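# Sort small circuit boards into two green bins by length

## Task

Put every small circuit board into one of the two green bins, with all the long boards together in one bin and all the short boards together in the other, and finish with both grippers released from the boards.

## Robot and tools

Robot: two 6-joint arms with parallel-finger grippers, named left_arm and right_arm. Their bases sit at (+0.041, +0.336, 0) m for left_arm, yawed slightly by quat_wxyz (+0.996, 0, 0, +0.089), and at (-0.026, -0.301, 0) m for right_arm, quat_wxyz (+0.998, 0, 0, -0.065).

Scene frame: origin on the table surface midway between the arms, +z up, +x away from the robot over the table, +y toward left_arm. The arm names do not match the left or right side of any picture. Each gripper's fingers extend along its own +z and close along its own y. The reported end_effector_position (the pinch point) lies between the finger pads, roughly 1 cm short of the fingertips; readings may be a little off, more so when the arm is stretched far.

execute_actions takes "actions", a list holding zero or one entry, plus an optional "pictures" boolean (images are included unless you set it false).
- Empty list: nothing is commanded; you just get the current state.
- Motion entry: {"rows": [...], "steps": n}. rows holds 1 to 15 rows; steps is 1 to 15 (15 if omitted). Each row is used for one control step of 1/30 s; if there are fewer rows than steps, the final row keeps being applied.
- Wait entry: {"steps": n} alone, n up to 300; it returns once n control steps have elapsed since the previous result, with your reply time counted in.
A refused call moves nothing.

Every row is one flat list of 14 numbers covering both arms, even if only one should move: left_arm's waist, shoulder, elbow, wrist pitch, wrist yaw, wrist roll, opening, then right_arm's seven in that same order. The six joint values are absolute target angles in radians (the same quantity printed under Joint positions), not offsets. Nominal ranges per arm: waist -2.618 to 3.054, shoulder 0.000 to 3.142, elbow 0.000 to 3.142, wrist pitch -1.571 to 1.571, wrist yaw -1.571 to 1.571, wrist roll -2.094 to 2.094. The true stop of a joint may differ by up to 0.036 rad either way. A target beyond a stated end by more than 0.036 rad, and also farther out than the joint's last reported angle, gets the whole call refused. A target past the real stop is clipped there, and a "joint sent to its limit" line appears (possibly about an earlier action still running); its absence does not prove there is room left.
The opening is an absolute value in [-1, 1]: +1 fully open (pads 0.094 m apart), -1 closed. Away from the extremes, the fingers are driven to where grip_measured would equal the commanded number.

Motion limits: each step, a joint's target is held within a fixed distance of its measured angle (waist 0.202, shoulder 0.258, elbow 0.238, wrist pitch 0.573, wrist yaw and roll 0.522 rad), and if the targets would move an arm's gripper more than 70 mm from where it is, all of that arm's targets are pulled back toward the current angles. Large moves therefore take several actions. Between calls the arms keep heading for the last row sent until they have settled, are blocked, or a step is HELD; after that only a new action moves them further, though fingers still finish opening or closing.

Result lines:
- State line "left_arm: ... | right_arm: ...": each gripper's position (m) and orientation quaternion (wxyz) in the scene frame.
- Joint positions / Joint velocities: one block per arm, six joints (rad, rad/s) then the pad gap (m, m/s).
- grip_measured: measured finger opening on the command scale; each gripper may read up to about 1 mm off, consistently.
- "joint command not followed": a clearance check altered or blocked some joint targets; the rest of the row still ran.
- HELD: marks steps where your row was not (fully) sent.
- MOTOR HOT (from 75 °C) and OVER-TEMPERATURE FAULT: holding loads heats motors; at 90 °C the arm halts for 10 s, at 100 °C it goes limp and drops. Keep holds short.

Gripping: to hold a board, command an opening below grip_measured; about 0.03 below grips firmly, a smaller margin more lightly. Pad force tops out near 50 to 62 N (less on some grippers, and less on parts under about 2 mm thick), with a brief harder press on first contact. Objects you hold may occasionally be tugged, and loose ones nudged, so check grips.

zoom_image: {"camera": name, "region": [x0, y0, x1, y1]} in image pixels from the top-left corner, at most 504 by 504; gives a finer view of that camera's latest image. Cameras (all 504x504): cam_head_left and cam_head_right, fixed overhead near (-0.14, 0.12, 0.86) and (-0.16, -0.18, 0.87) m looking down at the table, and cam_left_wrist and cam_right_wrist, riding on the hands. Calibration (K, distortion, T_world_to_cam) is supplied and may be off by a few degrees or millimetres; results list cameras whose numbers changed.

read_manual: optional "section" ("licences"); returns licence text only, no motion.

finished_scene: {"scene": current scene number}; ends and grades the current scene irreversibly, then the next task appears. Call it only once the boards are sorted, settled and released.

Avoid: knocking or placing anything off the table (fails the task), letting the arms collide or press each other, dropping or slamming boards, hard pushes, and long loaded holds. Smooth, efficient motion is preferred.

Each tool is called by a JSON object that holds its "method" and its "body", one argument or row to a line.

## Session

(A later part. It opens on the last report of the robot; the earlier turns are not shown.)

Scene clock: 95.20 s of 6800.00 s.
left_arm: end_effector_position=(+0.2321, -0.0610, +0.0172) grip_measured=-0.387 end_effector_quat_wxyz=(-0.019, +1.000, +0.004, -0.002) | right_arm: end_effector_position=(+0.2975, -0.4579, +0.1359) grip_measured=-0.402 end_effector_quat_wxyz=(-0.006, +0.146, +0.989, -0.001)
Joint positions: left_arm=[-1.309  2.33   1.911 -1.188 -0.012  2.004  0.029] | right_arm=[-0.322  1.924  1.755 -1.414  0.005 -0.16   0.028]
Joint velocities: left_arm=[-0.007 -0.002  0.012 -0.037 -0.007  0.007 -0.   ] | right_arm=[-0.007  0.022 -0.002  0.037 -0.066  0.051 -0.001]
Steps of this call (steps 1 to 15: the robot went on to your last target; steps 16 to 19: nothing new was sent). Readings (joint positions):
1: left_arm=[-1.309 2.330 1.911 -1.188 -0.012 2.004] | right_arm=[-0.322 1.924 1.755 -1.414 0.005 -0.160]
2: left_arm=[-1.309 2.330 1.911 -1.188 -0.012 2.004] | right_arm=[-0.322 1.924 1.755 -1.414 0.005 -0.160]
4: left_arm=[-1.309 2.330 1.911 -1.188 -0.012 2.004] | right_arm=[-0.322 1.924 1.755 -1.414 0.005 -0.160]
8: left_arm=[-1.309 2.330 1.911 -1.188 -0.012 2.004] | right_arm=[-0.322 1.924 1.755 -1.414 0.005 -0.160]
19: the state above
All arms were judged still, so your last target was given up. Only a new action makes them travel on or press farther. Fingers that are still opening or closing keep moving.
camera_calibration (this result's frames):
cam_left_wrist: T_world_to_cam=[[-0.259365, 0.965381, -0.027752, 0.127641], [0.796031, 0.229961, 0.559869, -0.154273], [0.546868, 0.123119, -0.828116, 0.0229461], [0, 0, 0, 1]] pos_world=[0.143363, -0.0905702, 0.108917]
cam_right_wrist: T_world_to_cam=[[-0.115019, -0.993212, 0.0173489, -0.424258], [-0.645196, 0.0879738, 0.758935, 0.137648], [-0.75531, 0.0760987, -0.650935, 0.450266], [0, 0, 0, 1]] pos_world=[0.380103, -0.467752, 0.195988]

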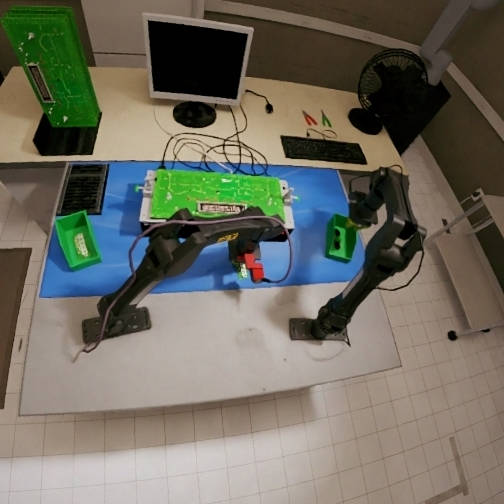

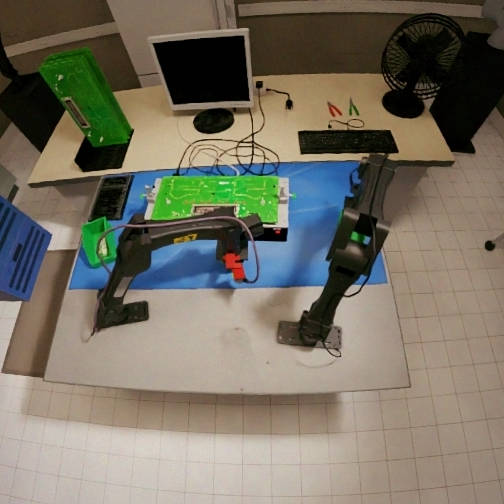

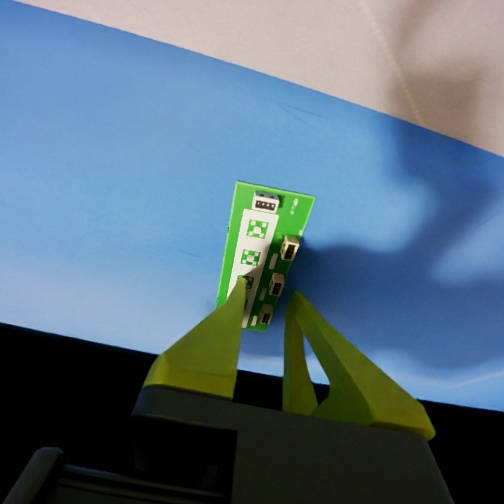

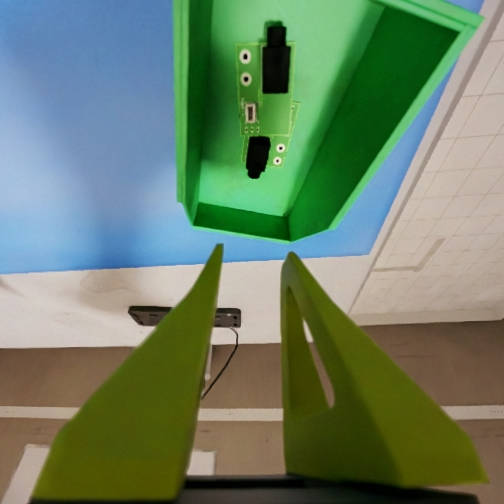

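{"method": "execute_actions", "body": {
  "actions": []
}}

Scene clock: 97.70 s of 6800.00 s.
left_arm: end_effector_position=(+0.2321, -0.0610, +0.0172) grip_measured=-0.387 end_effector_quat_wxyz=(-0.019, +1.000, +0.004, -0.002) | right_arm: end_effector_position=(+0.2975, -0.4579, +0.1359) grip_measured=-0.402 end_effector_quat_wxyz=(-0.006, +0.146, +0.989, -0.001)
Joint positions: left_arm=[-1.309  2.33   1.911 -1.188 -0.012  2.004  0.029] | right_arm=[-0.322  1.924  1.755 -1.414  0.005 -0.16   0.028]
Joint velocities: left_arm=[ 0.007 -0.007 -0.012  0.037  0.037  0.007 -0.   ] | right_arm=[-0.007  0.002 -0.002 -0.007 -0.022 -0.007 -0.001]
Steps of this call (steps 1 to 75: nothing new was sent). Readings (joint positions):
1: left_arm=[-1.309 2.330 1.911 -1.188 -0.012 2.004] | right_arm=[-0.322 1.924 1.755 -1.414 0.005 -0.160]
2: left_arm=[-1.309 2.330 1.911 -1.188 -0.012 2.004] | right_arm=[-0.322 1.924 1.755 -1.414 0.005 -0.160]
4: left_arm=[-1.309 2.330 1.911 -1.188 -0.012 2.004] | right_arm=[-0.322 1.924 1.755 -1.414 0.005 -0.160]
8: left_arm=[-1.309 2.330 1.911 -1.188 -0.012 2.004] | right_arm=[-0.322 1.924 1.755 -1.414 0.005 -0.160]
75: the state above
camera_calibration (this result's frames):
cam_left_wrist: T_world_to_cam=[[-0.259365, 0.965381, -0.027752, 0.127641], [0.796031, 0.229961, 0.559869, -0.154273], [0.546868, 0.123119, -0.828116, 0.0229461], [0, 0, 0, 1]] pos_world=[0.143363, -0.0905702, 0.108917]
cam_right_wrist: T_world_to_cam=[[-0.115019, -0.993212, 0.0173489, -0.424258], [-0.645196, 0.0879738, 0.758935, 0.137648], [-0.75531, 0.0760987, -0.650935, 0.450266], [0, 0, 0, 1]] pos_world=[0.380103, -0.467752, 0.195988]

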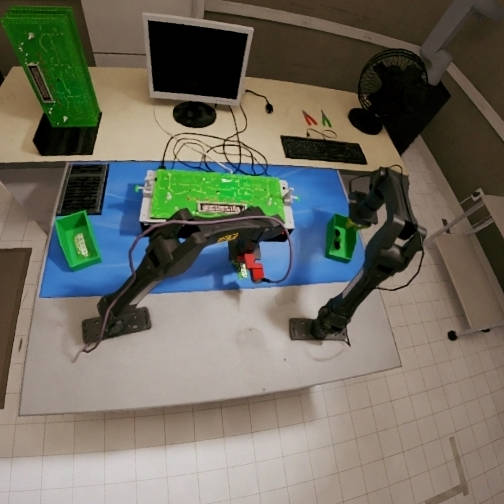

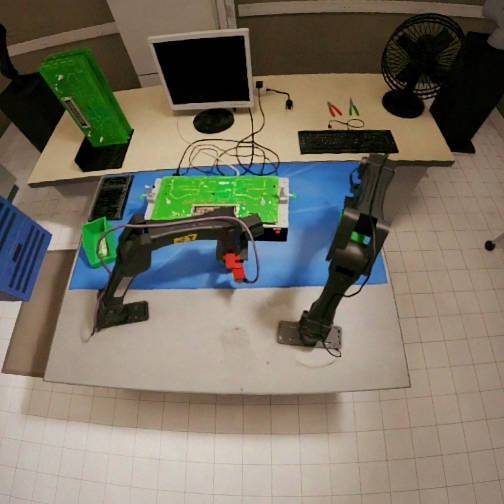

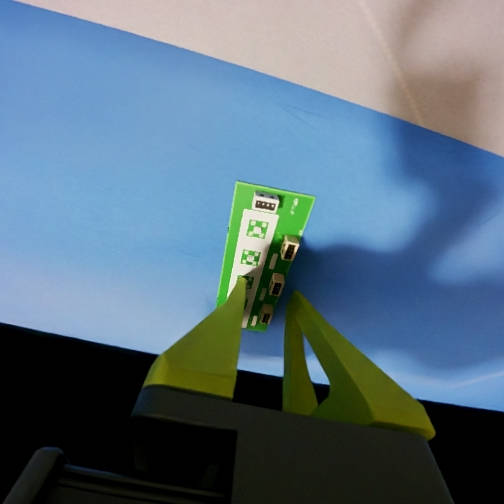

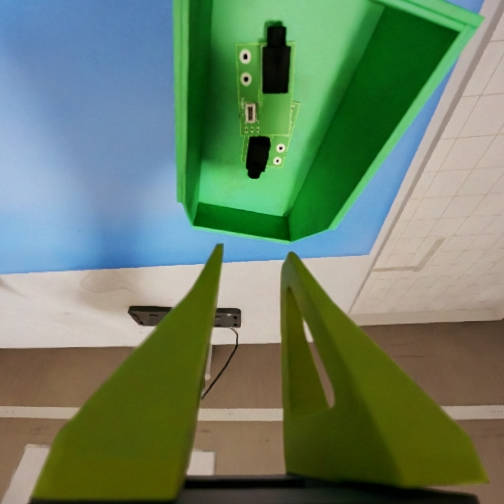

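{"method": "execute_actions", "body": {
  "actions": [
    {"rows":[[-1.315,2.35,1.905,-1.20,0,2.01,-0.55,-0.33,1.9,1.75,-1.4,0,-0.15,-0.4],[-1.32,2.35,1.905,-1.20,0,2.01,-0.7,-0.33,1.9,1.75,-1.4,0,-0.15,-0.4],[-1.325,2.35,1.905,-1.20,0,2.01,-0.9,-0.33,1.9,1.75,-1.4,0,-0.15,-0.4]]}
  ]
}}

Scene clock: 99.00 s of 6800.00 s.
left_arm: end_effector_position=(+0.2297, -0.0619, +0.0169) grip_measured=-0.894 end_effector_quat_wxyz=(-0.020, +1.000, +0.000, -0.001) | right_arm: end_effector_position=(+0.2975, -0.4579, +0.1359) grip_measured=-0.402 end_effector_quat_wxyz=(-0.006, +0.146, +0.989, -0.001)
Joint positions: left_arm=[-1.316  2.33   1.911 -1.188 -0.015  2.004  0.005] | right_arm=[-0.322  1.924  1.755 -1.414  0.005 -0.16   0.028]
Joint velocities: left_arm=[-0.012 -0.002 -0.022  0.037  0.022  0.007 -0.001] | right_arm=[ 0.007 -0.012 -0.007  0.037 -0.022 -0.066  0.001]
Steps of this call (steps 1 to 24: nothing new was sent; steps 25 to 39: all 15 steps of this action). Readings (joint positions):
25: left_arm=[-1.309 2.330 1.911 -1.188 -0.012 2.004] | right_arm=[-0.322 1.924 1.755 -1.414 0.005 -0.160]
26: left_arm=[-1.310 2.330 1.911 -1.187 -0.012 2.004] | right_arm=[-0.322 1.924 1.755 -1.414 0.005 -0.160]
28: left_arm=[-1.312 2.330 1.911 -1.188 -0.013 2.004] | right_arm=[-0.322 1.924 1.755 -1.414 0.005 -0.160]
32: left_arm=[-1.316 2.330 1.911 -1.188 -0.015 2.004] | right_arm=[-0.322 1.924 1.755 -1.414 0.005 -0.160]
39: the state above
camera_calibration (this result's frames):
cam_left_wrist: T_world_to_cam=[[-0.252607, 0.967214, -0.0262209, 0.126476], [0.796715, 0.223303, 0.561588, -0.152534], [0.549031, 0.120971, -0.827002, 0.0234911], [0, 0, 0, 1]] pos_world=[0.140578, -0.0911099, 0.108405]
cam_right_wrist: T_world_to_cam=[[-0.115019, -0.993212, 0.0173489, -0.424258], [-0.645196, 0.0879738, 0.758935, 0.137648], [-0.75531, 0.0760987, -0.650935, 0.450266], [0, 0, 0, 1]] pos_world=[0.380103, -0.467752, 0.195988]

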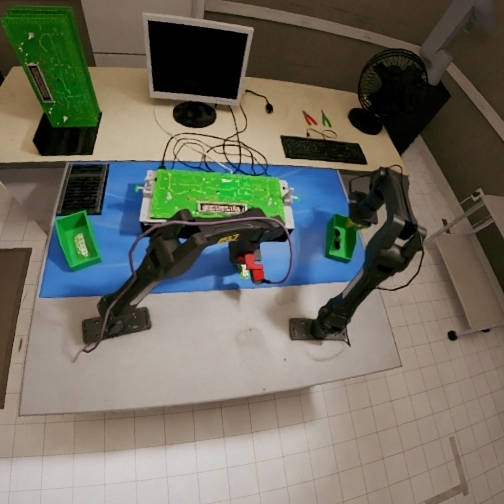

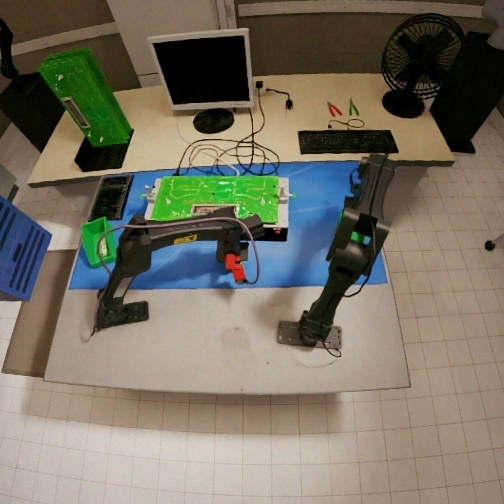

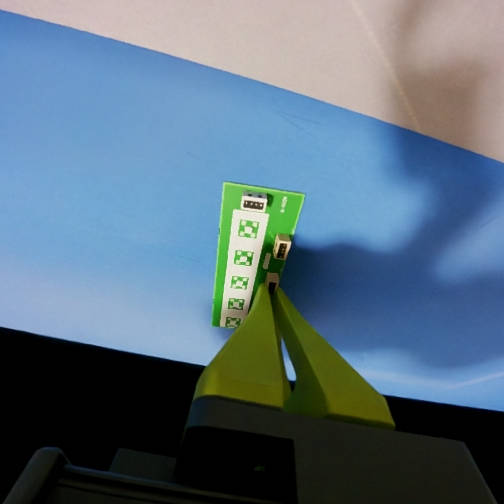

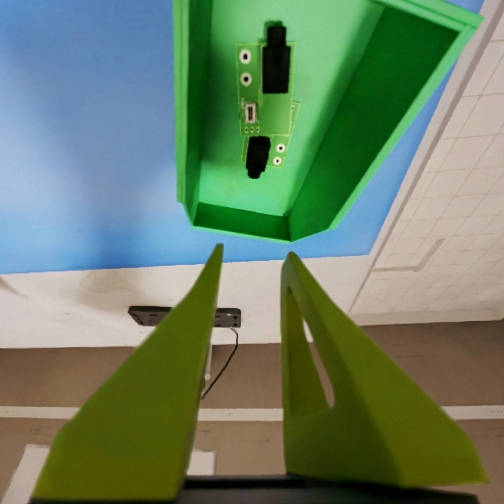

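{"method": "execute_actions", "body": {
  "actions": [
    {"rows":[[-1.325,2.35,1.905,-1.20,0,2.01,-0.97,-0.33,1.9,1.75,-1.4,0,-0.15,-0.4]],"steps":8}
  ],
  "pictures": false
}}

Scene clock: 99.70 s of 6800.00 s.
left_arm: end_effector_position=(+0.2297, -0.0619, +0.0169) grip_measured=-0.952 end_effector_quat_wxyz=(-0.020, +1.000, +0.000, -0.001) | right_arm: end_effector_position=(+0.2975, -0.4579, +0.1359) grip_measured=-0.402 end_effector_quat_wxyz=(-0.006, +0.146, +0.989, -0.001)
Joint positions: left_arm=[-1.316  2.33   1.911 -1.188 -0.015  2.004  0.002] | right_arm=[-0.322  1.924  1.755 -1.414  0.005 -0.16   0.028]
Joint velocities: left_arm=[ 0.017 -0.002 -0.007 -0.037 -0.051 -0.007 -0.   ] | right_arm=[ 0.022 -0.002 -0.007  0.007 -0.051 -0.066  0.   ]
Steps of this call (steps 1 to 13: the robot went on to your last target; steps 14 to 21: all 8 steps of this action). Readings (joint positions):
14: left_arm=[-1.316 2.330 1.911 -1.188 -0.015 2.004] | right_arm=[-0.322 1.924 1.755 -1.414 0.005 -0.160]
15: left_arm=[-1.316 2.330 1.911 -1.188 -0.015 2.004] | right_arm=[-0.322 1.924 1.755 -1.414 0.005 -0.160]
17: left_arm=[-1.316 2.330 1.911 -1.188 -0.015 2.004] | right_arm=[-0.322 1.924 1.755 -1.414 0.005 -0.160]
21: the state above

{"method": "execute_actions", "body": {
  "actions": [
    {"rows":[[-1.33,2.3,1.93,-1.22,0,2.0,-0.5,-0.33,1.9,1.75,-1.4,0,-0.15,-0.4],[-1.33,2.3,1.96,-1.25,0,2.0,0,-0.33,1.9,1.75,-1.4,0,-0.15,-0.4],[-1.34,2.32,2.02,-1.3,0,2.0,0.3,-0.33,1.9,1.75,-1.4,0,-0.15,-0.4],[-1.34,2.35,2.08,-1.35,0,1.98,0.3,-0.33,1.9,1.75,-1.4,0,-0.15,-0.4],[-1.35,2.39,2.14,-1.39,0,1.98,0.3,-0.33,1.9,1.75,-1.4,0,-0.15,-0.4],[-1.355,2.43,2.2,-1.43,0,1.97,0.3,-0.33,1.9,1.75,-1.4,0,-0.15,-0.4],[-1.355,2.47,2.25,-1.46,0,1.97,0.3,-0.33,1.9,1.75,-1.4,0,-0.15,-0.4]]}
  ],
  "pictures": false
}}

{"method": "execute_actions", "body": {
  "actions": [
    {"steps":12}
  ]
}}

Scene clock: 102.00 s of 6800.00 s.
left_arm: end_effector_position=(+0.2211, -0.0871, +0.0407) grip_measured=+0.297 end_effector_quat_wxyz=(-0.033, +0.999, -0.007, -0.007) | right_arm: end_effector_position=(+0.2975, -0.4579, +0.1359) grip_measured=-0.402 end_effector_quat_wxyz=(-0.006, +0.146, +0.989, -0.001)
Joint positions: left_arm=[-1.355  2.457  2.23  -1.409 -0.013  1.979  0.061] | right_arm=[-0.322  1.924  1.755 -1.414  0.005 -0.16   0.028]
Joint velocities: left_arm=[ 0.002  0.134  0.012 -0.198 -0.037  0.007 -0.001] | right_arm=[-0.002  0.007 -0.007  0.037  0.022 -0.051  0.   ]
Steps of this call (steps 1 to 15: the robot went on to your last target; steps 16 to 54: nothing new was sent; steps 55 to 69: all 15 steps of this action). Readings (joint positions):
55: left_arm=[-1.316 2.329 1.911 -1.189 -0.015 2.004] | right_arm=[-0.322 1.924 1.755 -1.414 0.005 -0.160]
56: left_arm=[-1.317 2.328 1.914 -1.196 -0.015 2.004] | right_arm=[-0.322 1.924 1.755 -1.414 0.005 -0.160]
58: left_arm=[-1.322 2.337 1.962 -1.241 -0.015 2.002] | right_arm=[-0.322 1.924 1.755 -1.414 0.005 -0.160]
62: left_arm=[-1.342 2.412 2.184 -1.340 -0.015 1.988] | right_arm=[-0.322 1.924 1.755 -1.414 0.005 -0.160]
69: the state above

Scene clock: 102.40 s of 6800.00 s.
left_arm: end_effector_position=(+0.2186, -0.0810, +0.0380) grip_measured=+0.297 end_effector_quat_wxyz=(-0.047, +0.999, -0.006, -0.013) | right_arm: end_effector_position=(+0.2975, -0.4579, +0.1359) grip_measured=-0.402 end_effector_quat_wxyz=(-0.006, +0.146, +0.989, -0.001)
Joint positions: left_arm=[-1.355  2.465  2.23  -1.433 -0.013  1.976  0.061] | right_arm=[-0.322  1.924  1.755 -1.414  0.005 -0.16   0.028]
Joint velocities: left_arm=[-0.007 -0.007  0.007 -0.051 -0.022  0.022 -0.   ] | right_arm=[ 0.007  0.002 -0.002 -0.007 -0.037 -0.066 -0.001]
Steps of this call (steps 1 to 12: the robot went on to your last target). Readings (joint positions):
1: left_arm=[-1.355 2.461 2.230 -1.415 -0.013 1.978] | right_arm=[-0.322 1.924 1.755 -1.414 0.005 -0.160]
2: left_arm=[-1.355 2.464 2.230 -1.419 -0.013 1.978] | right_arm=[-0.322 1.924 1.755 -1.414 0.005 -0.160]
4: left_arm=[-1.355 2.465 2.230 -1.425 -0.013 1.977] | right_arm=[-0.322 1.924 1.755 -1.414 0.005 -0.160]
8: left_arm=[-1.355 2.465 2.230 -1.431 -0.013 1.977] | right_arm=[-0.322 1.924 1.755 -1.414 0.005 -0.160]
12: the state above
camera_calibration (this result's frames):
cam_left_wrist: T_world_to_cam=[[-0.241112, 0.969914, 0.0336518, 0.138116], [0.81255, 0.18279, 0.553489, -0.157715], [0.530685, 0.160797, -0.832176, 0.0567797], [0, 0, 0, 1]] pos_world=[0.13132, -0.114262, 0.129896]
cam_right_wrist: T_world_to_cam=[[-0.115019, -0.993212, 0.0173489, -0.424258], [-0.645196, 0.0879738, 0.758935, 0.137648], [-0.75531, 0.0760987, -0.650935, 0.450266], [0, 0, 0, 1]] pos_world=[0.380103, -0.467752, 0.195988]

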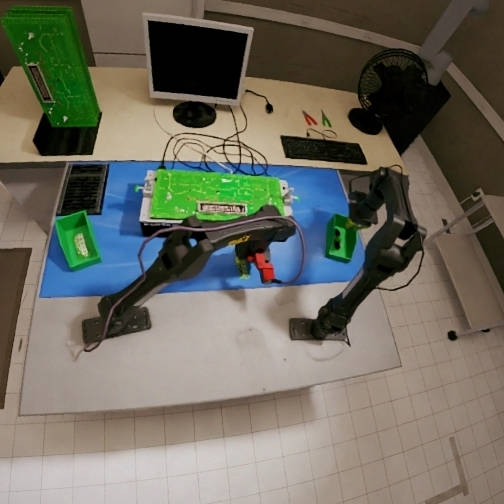

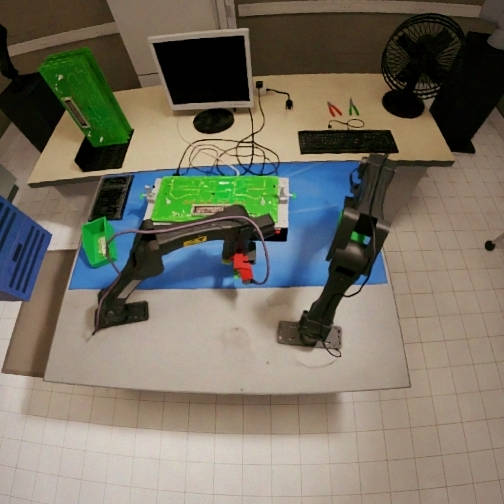

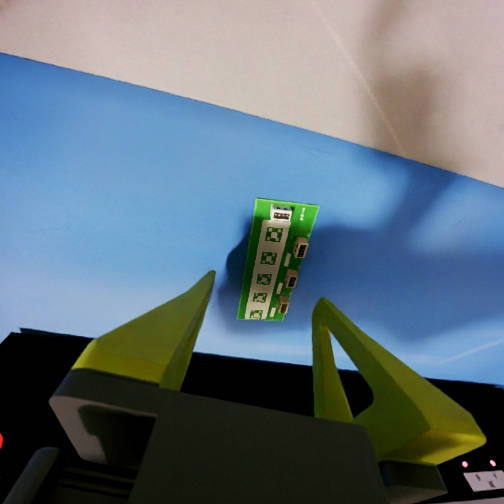

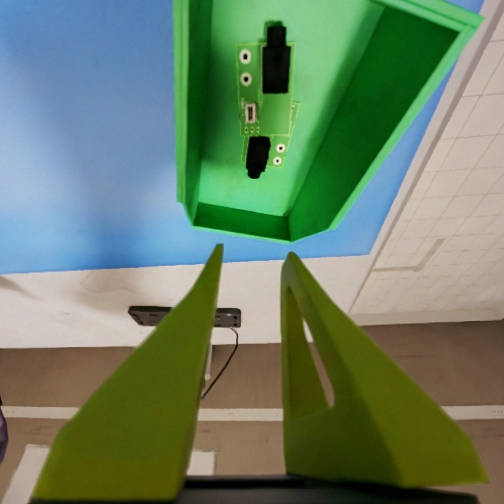

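Lower via q2 (adds tilt, pulls in slightly).

{"method": "execute_actions", "body": {
  "actions": [
    {"rows":[[-1.355,2.48,2.24,-1.43,0,1.97,0.2,-0.33,1.9,1.75,-1.4,0,-0.15,-0.4],[-1.355,2.49,2.24,-1.43,0,1.97,0.1,-0.33,1.9,1.75,-1.4,0,-0.15,-0.4],[-1.355,2.5,2.24,-1.43,0,1.97,0.1,-0.33,1.9,1.75,-1.4,0,-0.15,-0.4],[-1.355,2.51,2.24,-1.43,0,1.97,0.1,-0.33,1.9,1.75,-1.4,0,-0.15,-0.4],[-1.355,2.52,2.24,-1.43,0,1.97,0.1,-0.33,1.9,1.75,-1.4,0,-0.15,-0.4],[-1.355,2.535,2.24,-1.43,0,1.97,0.1,-0.33,1.9,1.75,-1.4,0,-0.15,-0.4]]}
  ]
}}

{"method": "execute_actions", "body": {
  "actions": [
    {"rows":[[-1.355,2.535,2.24,-1.43,0,1.97,-0.05,-0.33,1.9,1.75,-1.4,0,-0.15,-0.4],[-1.355,2.535,2.24,-1.43,0,1.97,-0.15,-0.33,1.9,1.75,-1.4,0,-0.15,-0.4],[-1.355,2.535,2.24,-1.43,0,1.97,-0.25,-0.33,1.9,1.75,-1.4,0,-0.15,-0.4],[-1.355,2.535,2.24,-1.43,0,1.97,-0.32,-0.33,1.9,1.75,-1.4,0,-0.15,-0.4],[-1.355,2.535,2.24,-1.43,0,1.97,-0.39,-0.33,1.9,1.75,-1.4,0,-0.15,-0.4]]}
  ]
}}

Scene clock: 104.90 s of 6800.00 s.
left_arm: end_effector_position=(+0.2173, -0.0782, +0.0188) grip_measured=+0.102 end_effector_quat_wxyz=(-0.067, +0.998, -0.006, -0.021) | right_arm: end_effector_position=(+0.2975, -0.4579, +0.1359) grip_measured=-0.402 end_effector_quat_wxyz=(-0.006, +0.146, +0.989, -0.001)
Joint positions: left_arm=[-1.355  2.512  2.234 -1.433 -0.013  1.975  0.052] | right_arm=[-0.322  1.924  1.755 -1.414  0.005 -0.16   0.028]
Joint velocities: left_arm=[-0.002 -0.002  0.002  0.007  0.066  0.081 -0.   ] | right_arm=[ 0.017 -0.002 -0.002 -0.022 -0.037  0.066 -0.001]
Steps of this call (steps 1 to 30: the robot went on to your last target; steps 31 to 60: nothing new was sent; steps 61 to 75: all 15 steps of this action). Readings (joint positions):
61: left_arm=[-1.355 2.465 2.230 -1.434 -0.013 1.976] | right_arm=[-0.322 1.924 1.755 -1.414 0.005 -0.160]
62: left_arm=[-1.355 2.466 2.230 -1.434 -0.013 1.976] | right_arm=[-0.322 1.924 1.755 -1.414 0.005 -0.160]
64: left_arm=[-1.355 2.472 2.230 -1.434 -0.013 1.976] | right_arm=[-0.322 1.924 1.755 -1.414 0.005 -0.160]
68: left_arm=[-1.355 2.507 2.230 -1.434 -0.013 1.976] | right_arm=[-0.322 1.924 1.755 -1.414 0.005 -0.160]
75: the state above
camera_calibration (this result's frames):
cam_left_wrist: T_world_to_cam=[[-0.241358, 0.967502, 0.075402, 0.134799], [0.821418, 0.162305, 0.546744, -0.149958], [0.516738, 0.193898, -0.833898, 0.0466139], [0, 0, 0, 1]] pos_world=[0.131626, -0.115117, 0.110696]
cam_right_wrist: T_world_to_cam=[[-0.115019, -0.993212, 0.0173489, -0.424258], [-0.645196, 0.0879738, 0.758935, 0.137648], [-0.75531, 0.0760987, -0.650935, 0.450266], [0, 0, 0, 1]] pos_world=[0.380103, -0.467752, 0.195988]

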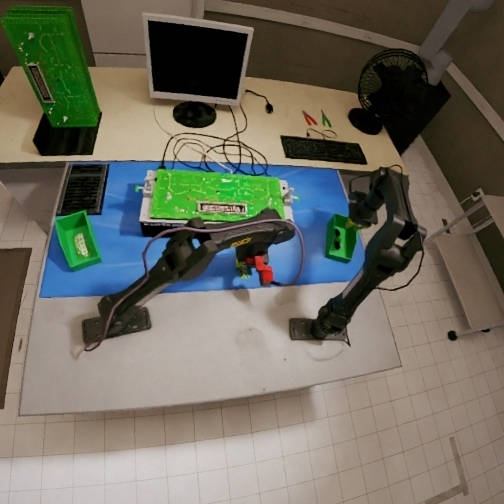

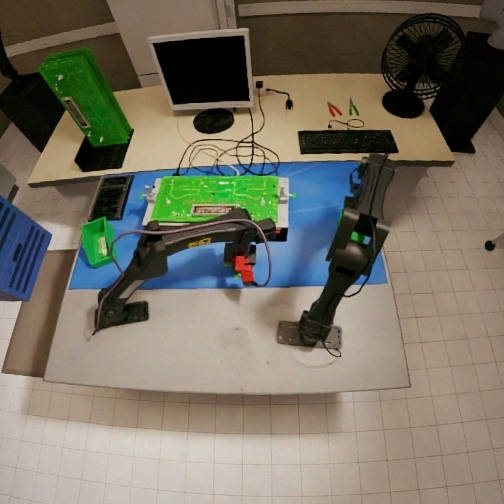

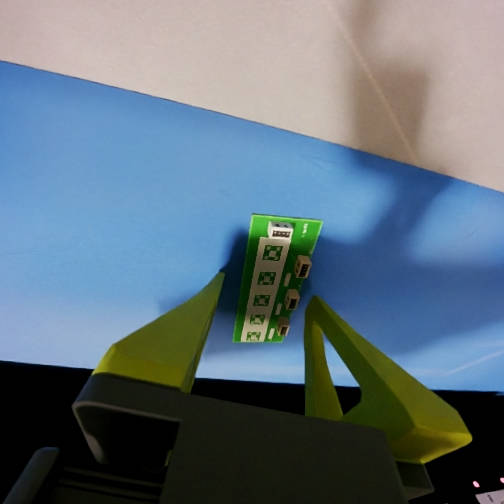

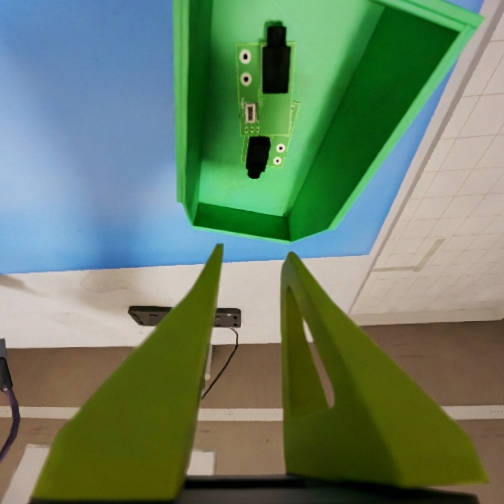

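Scene clock: 105.40 s of 6800.00 s.
left_arm: end_effector_position=(+0.2176, -0.0793, +0.0186) grip_measured=-0.387 end_effector_quat_wxyz=(-0.065, +0.998, -0.005, -0.021) | right_arm: end_effector_position=(+0.2975, -0.4579, +0.1359) grip_measured=-0.402 end_effector_quat_wxyz=(-0.006, +0.146, +0.989, -0.001)
Joint positions: left_arm=[-1.355  2.512  2.234 -1.429 -0.012  1.974  0.029] | right_arm=[-0.322  1.924  1.755 -1.414  0.005 -0.16   0.028]
Joint velocities: left_arm=[-0.002  0.007 -0.012 -0.037  0.022  0.007 -0.   ] | right_arm=[ 0.007  0.012  0.017  0.037  0.125 -0.022 -0.001]
Steps of this call (steps 1 to 15: all 15 steps of this action). Readings (joint positions):
1: left_arm=[-1.355 2.512 2.234 -1.430 -0.011 1.975] | right_arm=[-0.322 1.924 1.755 -1.414 0.005 -0.160]
2: left_arm=[-1.355 2.512 2.234 -1.427 -0.011 1.975] | right_arm=[-0.322 1.924 1.755 -1.414 0.005 -0.160]
4: left_arm=[-1.355 2.512 2.234 -1.421 -0.009 1.975] | right_arm=[-0.322 1.924 1.755 -1.414 0.005 -0.160]
8: left_arm=[-1.355 2.512 2.234 -1.429 -0.012 1.974] | right_arm=[-0.322 1.924 1.755 -1.414 0.005 -0.160]
15: the state above
camera_calibration (this result's frames):
cam_left_wrist: T_world_to_cam=[[-0.24267, 0.967527, 0.0707286, 0.136326], [0.820735, 0.165887, 0.546695, -0.149457], [0.51721, 0.190716, -0.834339, 0.0462247], [0, 0, 0, 1]] pos_world=[0.131839, -0.115922, 0.110632]
cam_right_wrist: T_world_to_cam=[[-0.115019, -0.993212, 0.0173489, -0.424258], [-0.645196, 0.0879738, 0.758935, 0.137648], [-0.75531, 0.0760987, -0.650935, 0.450266], [0, 0, 0, 1]] pos_world=[0.380103, -0.467752, 0.195988]

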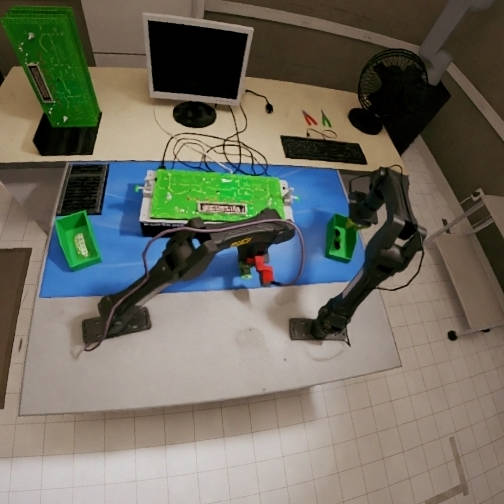

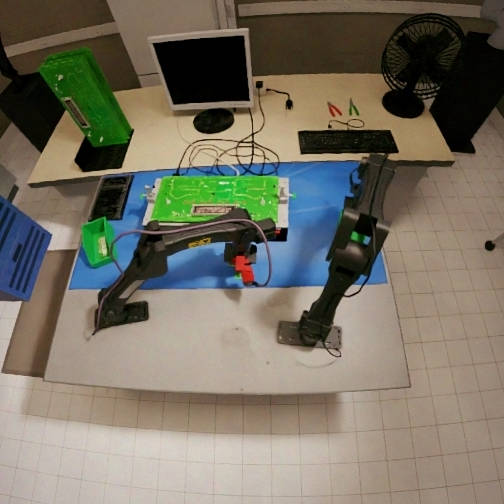

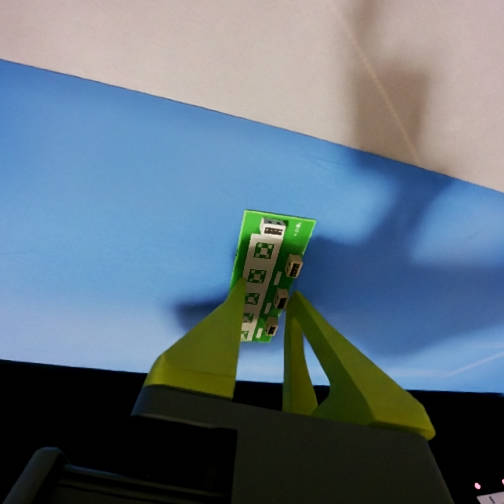

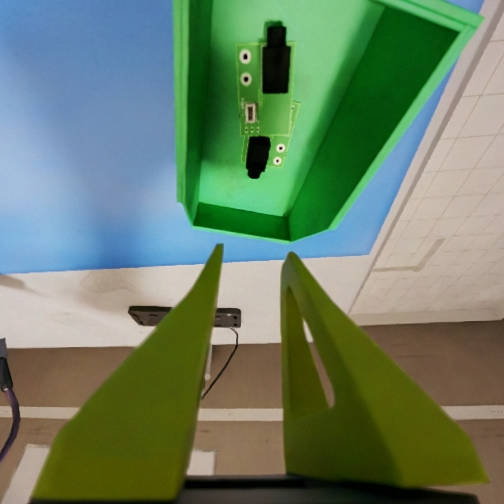

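{"method": "execute_actions", "body": {
  "actions": [
    {"rows":[[-1.355,2.535,2.24,-1.42,0,1.97,-0.15,-0.33,1.9,1.75,-1.4,0,-0.15,-0.4],[-1.355,2.535,2.24,-1.42,0,1.97,-0.15,-0.33,1.9,1.75,-1.4,0,-0.15,-0.4],[-1.355,2.535,2.24,-1.42,0,1.97,-0.15,-0.33,1.9,1.75,-1.4,0,-0.15,-0.4],[-1.355,2.55,2.24,-1.42,0,1.97,-0.15,-0.33,1.9,1.75,-1.4,0,-0.15,-0.4],[-1.355,2.565,2.23,-1.42,0,1.97,-0.15,-0.33,1.9,1.75,-1.4,0,-0.15,-0.4],[-1.355,2.565,2.23,-1.42,0,1.97,-0.15,-0.33,1.9,1.75,-1.4,0,-0.15,-0.4],[-1.355,2.565,2.23,-1.42,0,1.97,-0.15,-0.33,1.9,1.75,-1.4,0,-0.15,-0.4],[-1.355,2.565,2.23,-1.42,0,1.97,-0.15,-0.33,1.9,1.75,-1.4,0,-0.15,-0.4],[-1.355,2.565,2.23,-1.42,0,1.97,-0.19,-0.33,1.9,1.75,-1.4,0,-0.15,-0.4],[-1.355,2.565,2.23,-1.42,0,1.97,-0.23,-0.33,1.9,1.75,-1.4,0,-0.15,-0.4],[-1.355,2.565,2.23,-1.42,0,1.97,-0.27,-0.33,1.9,1.75,-1.4,0,-0.15,-0.4],[-1.355,2.565,2.23,-1.42,0,1.97,-0.31,-0.33,1.9,1.75,-1.4,0,-0.15,-0.4],[-1.355,2.565,2.23,-1.42,0,1.97,-0.35,-0.33,1.9,1.75,-1.4,0,-0.15,-0.4],[-1.355,2.565,2.23,-1.42,0,1.97,-0.39,-0.33,1.9,1.75,-1.4,0,-0.15,-0.4]]}
  ],
  "pictures": false
}}

{"method": "execute_actions", "body": {
  "actions": [
    {"steps":8}
  ]
}}

Scene clock: 108.37 s of 6800.00 s.
left_arm: end_effector_position=(+0.2175, -0.0801, +0.0182) grip_measured=-0.382 end_effector_quat_wxyz=(-0.063, +0.998, -0.005, -0.022) | right_arm: end_effector_position=(+0.2975, -0.4579, +0.1359) grip_measured=-0.402 end_effector_quat_wxyz=(-0.006, +0.146, +0.989, -0.001)
Joint positions: left_arm=[-1.355  2.512  2.234 -1.426 -0.009  1.974  0.029] | right_arm=[-0.322  1.924  1.755 -1.414  0.005 -0.16   0.028]
Joint velocities: left_arm=[-0.002 -0.002 -0.012  0.007 -0.022 -0.007 -0.01 ] | right_arm=[-0.002  0.007 -0.022 -0.022 -0.095 -0.066  0.001]
Steps of this call (steps 1 to 15: the robot went on to your last target; steps 16 to 74: nothing new was sent; steps 75 to 89: all 15 steps of this action). Readings (joint positions):
75: left_arm=[-1.355 2.512 2.234 -1.431 -0.013 1.974] | right_arm=[-0.322 1.924 1.755 -1.414 0.005 -0.160]
76: left_arm=[-1.355 2.512 2.234 -1.439 -0.016 1.974] | right_arm=[-0.322 1.924 1.755 -1.414 0.005 -0.160]
78: left_arm=[-1.355 2.512 2.234 -1.442 -0.017 1.974] | right_arm=[-0.322 1.924 1.755 -1.414 0.005 -0.160]
82: left_arm=[-1.355 2.512 2.234 -1.442 -0.017 1.974] | right_arm=[-0.322 1.924 1.755 -1.414 0.005 -0.160]
89: the state above

Scene clock: 108.63 s of 6800.00 s.
left_arm: end_effector_position=(+0.2174, -0.0802, +0.0182) grip_measured=-0.387 end_effector_quat_wxyz=(-0.063, +0.998, -0.005, -0.022) | right_arm: end_effector_position=(+0.2975, -0.4579, +0.1359) grip_measured=-0.402 end_effector_quat_wxyz=(-0.006, +0.146, +0.989, -0.001)
Joint positions: left_arm=[-1.355  2.512  2.234 -1.425 -0.008  1.974  0.029] | right_arm=[-0.322  1.924  1.755 -1.414  0.005 -0.16   0.028]
Joint velocities: left_arm=[-0.022 -0.002 -0.002  0.007  0.037 -0.051  0.   ] | right_arm=[-0.002 -0.002 -0.007 -0.007  0.037  0.007 -0.001]
Steps of this call (steps 1 to 8: the robot went on to your last target). Readings (joint positions):
1: left_arm=[-1.355 2.512 2.234 -1.425 -0.008 1.974] | right_arm=[-0.322 1.924 1.755 -1.414 0.005 -0.160]
2: left_arm=[-1.355 2.512 2.234 -1.425 -0.008 1.974] | right_arm=[-0.322 1.924 1.755 -1.414 0.005 -0.160]
4: left_arm=[-1.355 2.512 2.234 -1.425 -0.008 1.974] | right_arm=[-0.322 1.924 1.755 -1.414 0.005 -0.160]
8: the state above
camera_calibration (this result's frames):
cam_left_wrist: T_world_to_cam=[[-0.243336, 0.967584, 0.0675918, 0.137387], [0.821748, 0.168636, 0.544328, -0.148931], [0.515284, 0.187998, -0.836145, 0.046307], [0, 0, 0, 1]] pos_world=[0.131954, -0.116524, 0.1105]
cam_right_wrist: T_world_to_cam=[[-0.115019, -0.993212, 0.0173489, -0.424258], [-0.645196, 0.0879738, 0.758935, 0.137648], [-0.75531, 0.0760987, -0.650935, 0.450266], [0, 0, 0, 1]] pos_world=[0.380103, -0.467752, 0.195988]

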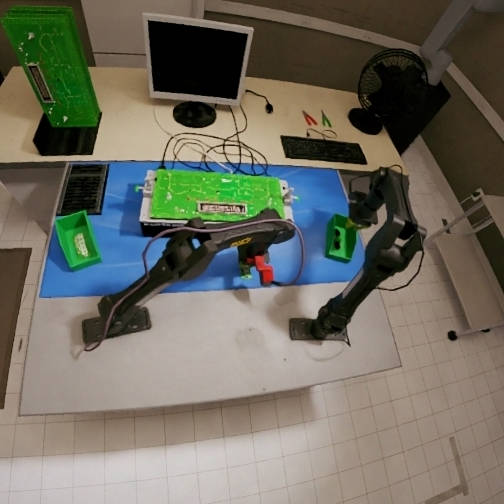

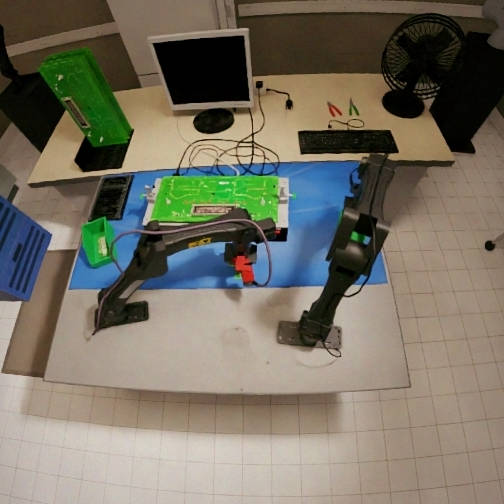

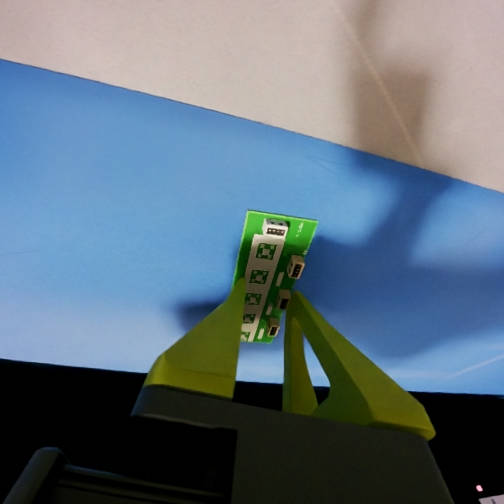

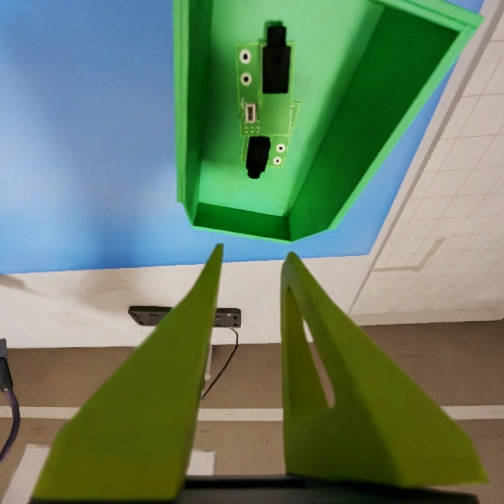

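{"method": "execute_actions", "body": {
  "actions": [
    {"rows":[[-1.355,2.47,2.24,-1.41,0,1.97,-0.39,-0.33,1.9,1.75,-1.4,0,-0.15,-0.4],[-1.355,2.47,2.24,-1.41,0,1.97,-0.39,-0.33,1.9,1.75,-1.4,0,-0.15,-0.4],[-1.355,2.47,2.24,-1.41,0,1.97,-0.39,-0.33,1.9,1.75,-1.4,0,-0.15,-0.4],[-1.355,2.47,2.24,-1.40,0,1.97,-0.05,-0.33,1.9,1.75,-1.4,0,-0.15,-0.4],[-1.355,2.47,2.24,-1.40,0,1.97,-0.05,-0.33,1.9,1.75,-1.4,0,-0.15,-0.4],[-1.355,2.47,2.24,-1.40,0,1.97,-0.05,-0.33,1.9,1.75,-1.4,0,-0.15,-0.4],[-1.355,2.47,2.24,-1.40,0,1.97,-0.05,-0.33,1.9,1.75,-1.4,0,-0.15,-0.4],[-1.355,2.5,2.24,-1.40,0,1.97,-0.05,-0.33,1.9,1.75,-1.4,0,-0.15,-0.4],[-1.355,2.52,2.24,-1.40,0,1.97,-0.05,-0.33,1.9,1.75,-1.4,0,-0.15,-0.4],[-1.355,2.54,2.24,-1.40,0,1.97,-0.05,-0.33,1.9,1.75,-1.4,0,-0.15,-0.4],[-1.355,2.56,2.24,-1.40,0,1.97,-0.05,-0.33,1.9,1.75,-1.4,0,-0.15,-0.4]]}
  ]
}}

{"method": "execute_actions", "body": {
  "actions": [
    {"rows":[[-1.355,2.56,2.24,-1.40,0,1.97,-0.09,-0.33,1.9,1.75,-1.4,0,-0.15,-0.4],[-1.355,2.56,2.24,-1.40,0,1.97,-0.13,-0.33,1.9,1.75,-1.4,0,-0.15,-0.4],[-1.355,2.56,2.24,-1.40,0,1.97,-0.17,-0.33,1.9,1.75,-1.4,0,-0.15,-0.4],[-1.355,2.56,2.24,-1.40,0,1.97,-0.21,-0.33,1.9,1.75,-1.4,0,-0.15,-0.4],[-1.355,2.56,2.24,-1.40,0,1.97,-0.25,-0.33,1.9,1.75,-1.4,0,-0.15,-0.4],[-1.355,2.56,2.24,-1.40,0,1.97,-0.29,-0.33,1.9,1.75,-1.4,0,-0.15,-0.4],[-1.355,2.56,2.24,-1.40,0,1.97,-0.33,-0.33,1.9,1.75,-1.4,0,-0.15,-0.4],[-1.355,2.56,2.24,-1.40,0,1.97,-0.36,-0.33,1.9,1.75,-1.4,0,-0.15,-0.4],[-1.355,2.56,2.24,-1.40,0,1.97,-0.39,-0.33,1.9,1.75,-1.4,0,-0.15,-0.4]]}
  ]
}}

Scene clock: 112.07 s of 6800.00 s.
left_arm: end_effector_position=(+0.2198, -0.0858, +0.0177) grip_measured=-0.053 end_effector_quat_wxyz=(-0.053, +0.998, -0.005, -0.018) | right_arm: end_effector_position=(+0.2975, -0.4579, +0.1359) grip_measured=-0.402 end_effector_quat_wxyz=(-0.006, +0.146, +0.989, -0.001)
Joint positions: left_arm=[-1.355  2.516  2.241 -1.407 -0.008  1.974  0.045] | right_arm=[-0.322  1.924  1.755 -1.414  0.005 -0.16   0.028]
Joint velocities: left_arm=[ 0.002  0.173  0.007 -0.007  0.037  0.007 -0.001] | right_arm=[-0.017 -0.012  0.002  0.022  0.037 -0.007  0.001]
Steps of this call (steps 1 to 15: the robot went on to your last target; steps 16 to 88: nothing new was sent; steps 89 to 103: all 15 steps of this action). Readings (joint positions):
89: left_arm=[-1.355 2.508 2.234 -1.424 -0.008 1.974] | right_arm=[-0.322 1.924 1.755 -1.414 0.005 -0.160]
90: left_arm=[-1.355 2.505 2.234 -1.423 -0.008 1.974] | right_arm=[-0.322 1.924 1.755 -1.414 0.005 -0.160]
92: left_arm=[-1.355 2.496 2.234 -1.420 -0.008 1.974] | right_arm=[-0.322 1.924 1.755 -1.414 0.005 -0.160]
96: left_arm=[-1.355 2.485 2.234 -1.413 -0.008 1.974] | right_arm=[-0.322 1.924 1.755 -1.414 0.005 -0.160]
103: the state above
camera_calibration (this result's frames):
cam_left_wrist: T_world_to_cam=[[-0.243819, 0.968741, 0.0457446, 0.143956], [0.817101, 0.179788, 0.547742, -0.147739], [0.522396, 0.170928, -0.835396, 0.0427474], [0, 0, 0, 1]] pos_world=[0.133485, -0.120201, 0.110049]
cam_right_wrist: T_world_to_cam=[[-0.115019, -0.993212, 0.0173489, -0.424258], [-0.645196, 0.0879738, 0.758935, 0.137648], [-0.75531, 0.0760987, -0.650935, 0.450266], [0, 0, 0, 1]] pos_world=[0.380103, -0.467752, 0.195988]

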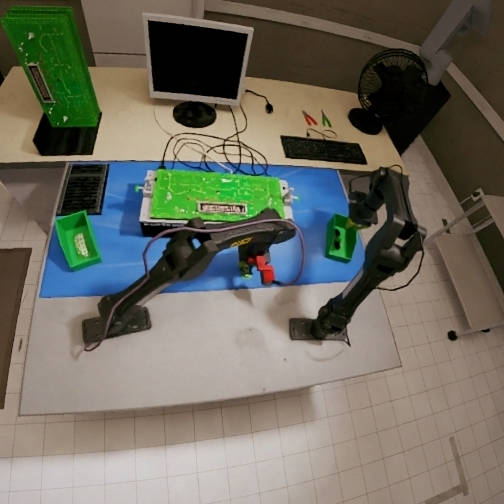

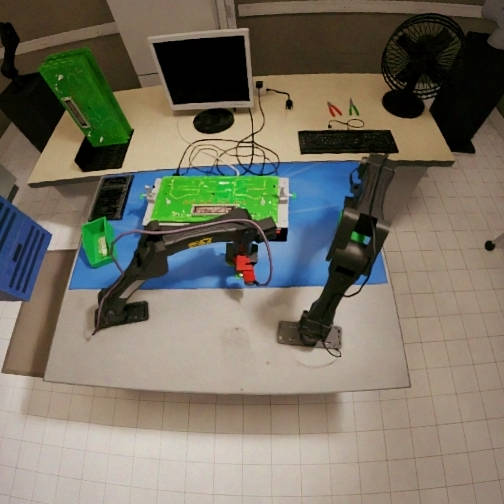

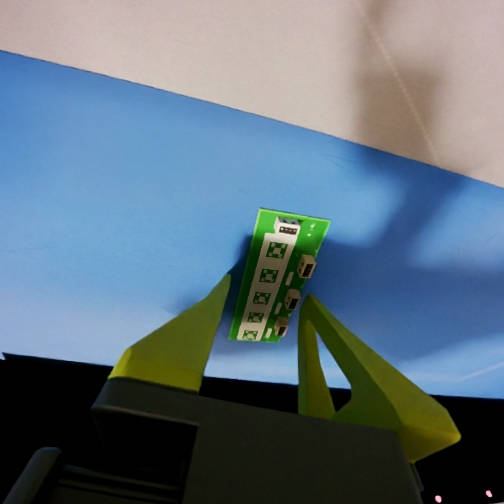

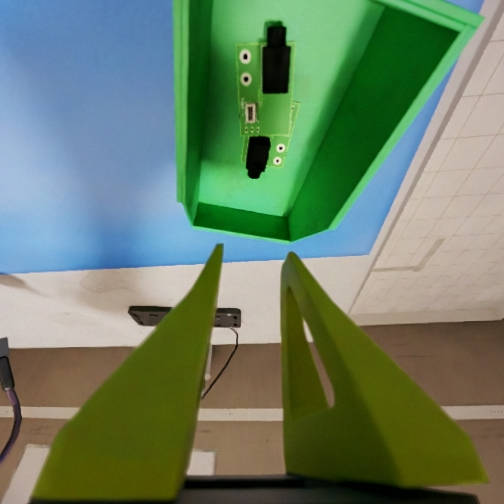

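Scene clock: 112.57 s of 6800.00 s.
left_arm: end_effector_position=(+0.2200, -0.0888, +0.0165) grip_measured=-0.366 end_effector_quat_wxyz=(-0.047, +0.999, -0.004, -0.018) | right_arm: end_effector_position=(+0.2975, -0.4579, +0.1359) grip_measured=-0.402 end_effector_quat_wxyz=(-0.006, +0.146, +0.989, -0.001)
Joint positions: left_arm=[-1.355  2.518  2.241 -1.394 -0.003  1.974  0.03 ] | right_arm=[-0.322  1.924  1.755 -1.414  0.005 -0.16   0.028]
Joint velocities: left_arm=[ 0.002  0.017 -0.012 -0.022 -0.007 -0.022 -0.   ] | right_arm=[ 0.002 -0.022 -0.012 -0.066 -0.022  0.022  0.   ]
Steps of this call (steps 1 to 15: all 15 steps of this action). Readings (joint positions):
1: left_arm=[-1.355 2.518 2.241 -1.406 -0.008 1.974] | right_arm=[-0.322 1.924 1.755 -1.414 0.005 -0.160]
2: left_arm=[-1.355 2.518 2.241 -1.405 -0.007 1.974] | right_arm=[-0.322 1.924 1.755 -1.414 0.005 -0.160]
4: left_arm=[-1.355 2.518 2.241 -1.400 -0.005 1.974] | right_arm=[-0.322 1.924 1.755 -1.414 0.005 -0.160]
8: left_arm=[-1.355 2.518 2.241 -1.394 -0.003 1.974] | right_arm=[-0.322 1.924 1.755 -1.414 0.005 -0.160]
15: the state above
camera_calibration (this result's frames):
cam_left_wrist: T_world_to_cam=[[-0.244699, 0.968988, 0.0344107, 0.147436], [0.817343, 0.187052, 0.544943, -0.146105], [0.521606, 0.161472, -0.837767, 0.0415344], [0, 0, 0, 1]] pos_world=[0.133831, -0.122241, 0.109342]
cam_right_wrist: T_world_to_cam=[[-0.115019, -0.993212, 0.0173489, -0.424258], [-0.645196, 0.0879738, 0.758935, 0.137648], [-0.75531, 0.0760987, -0.650935, 0.450266], [0, 0, 0, 1]] pos_world=[0.380103, -0.467752, 0.195988]

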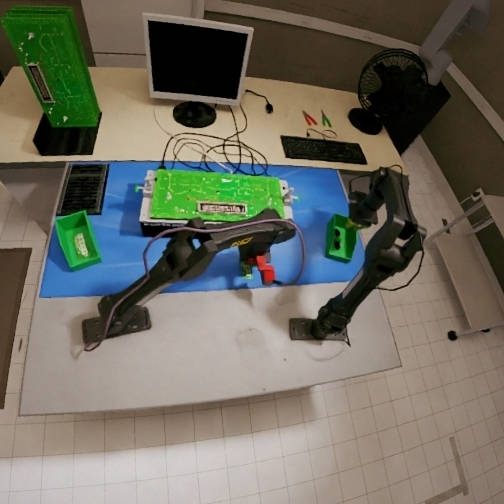

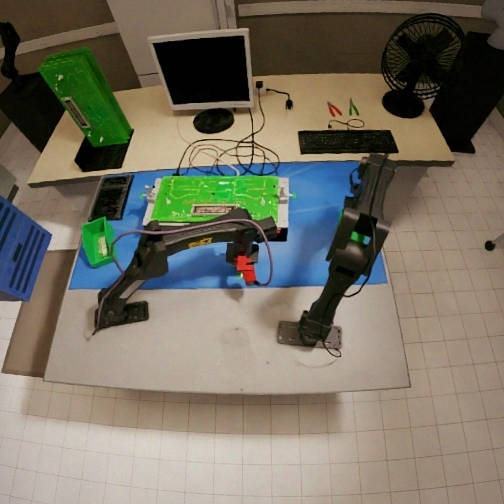

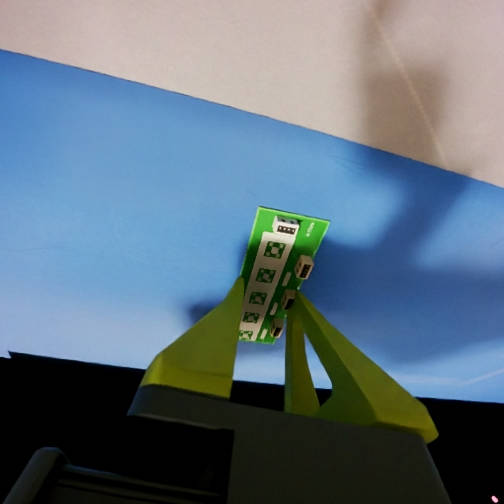

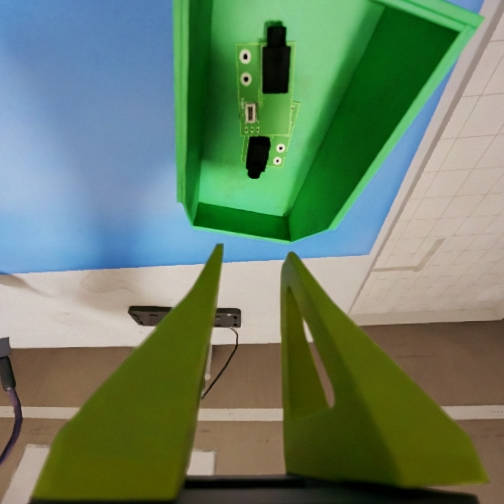

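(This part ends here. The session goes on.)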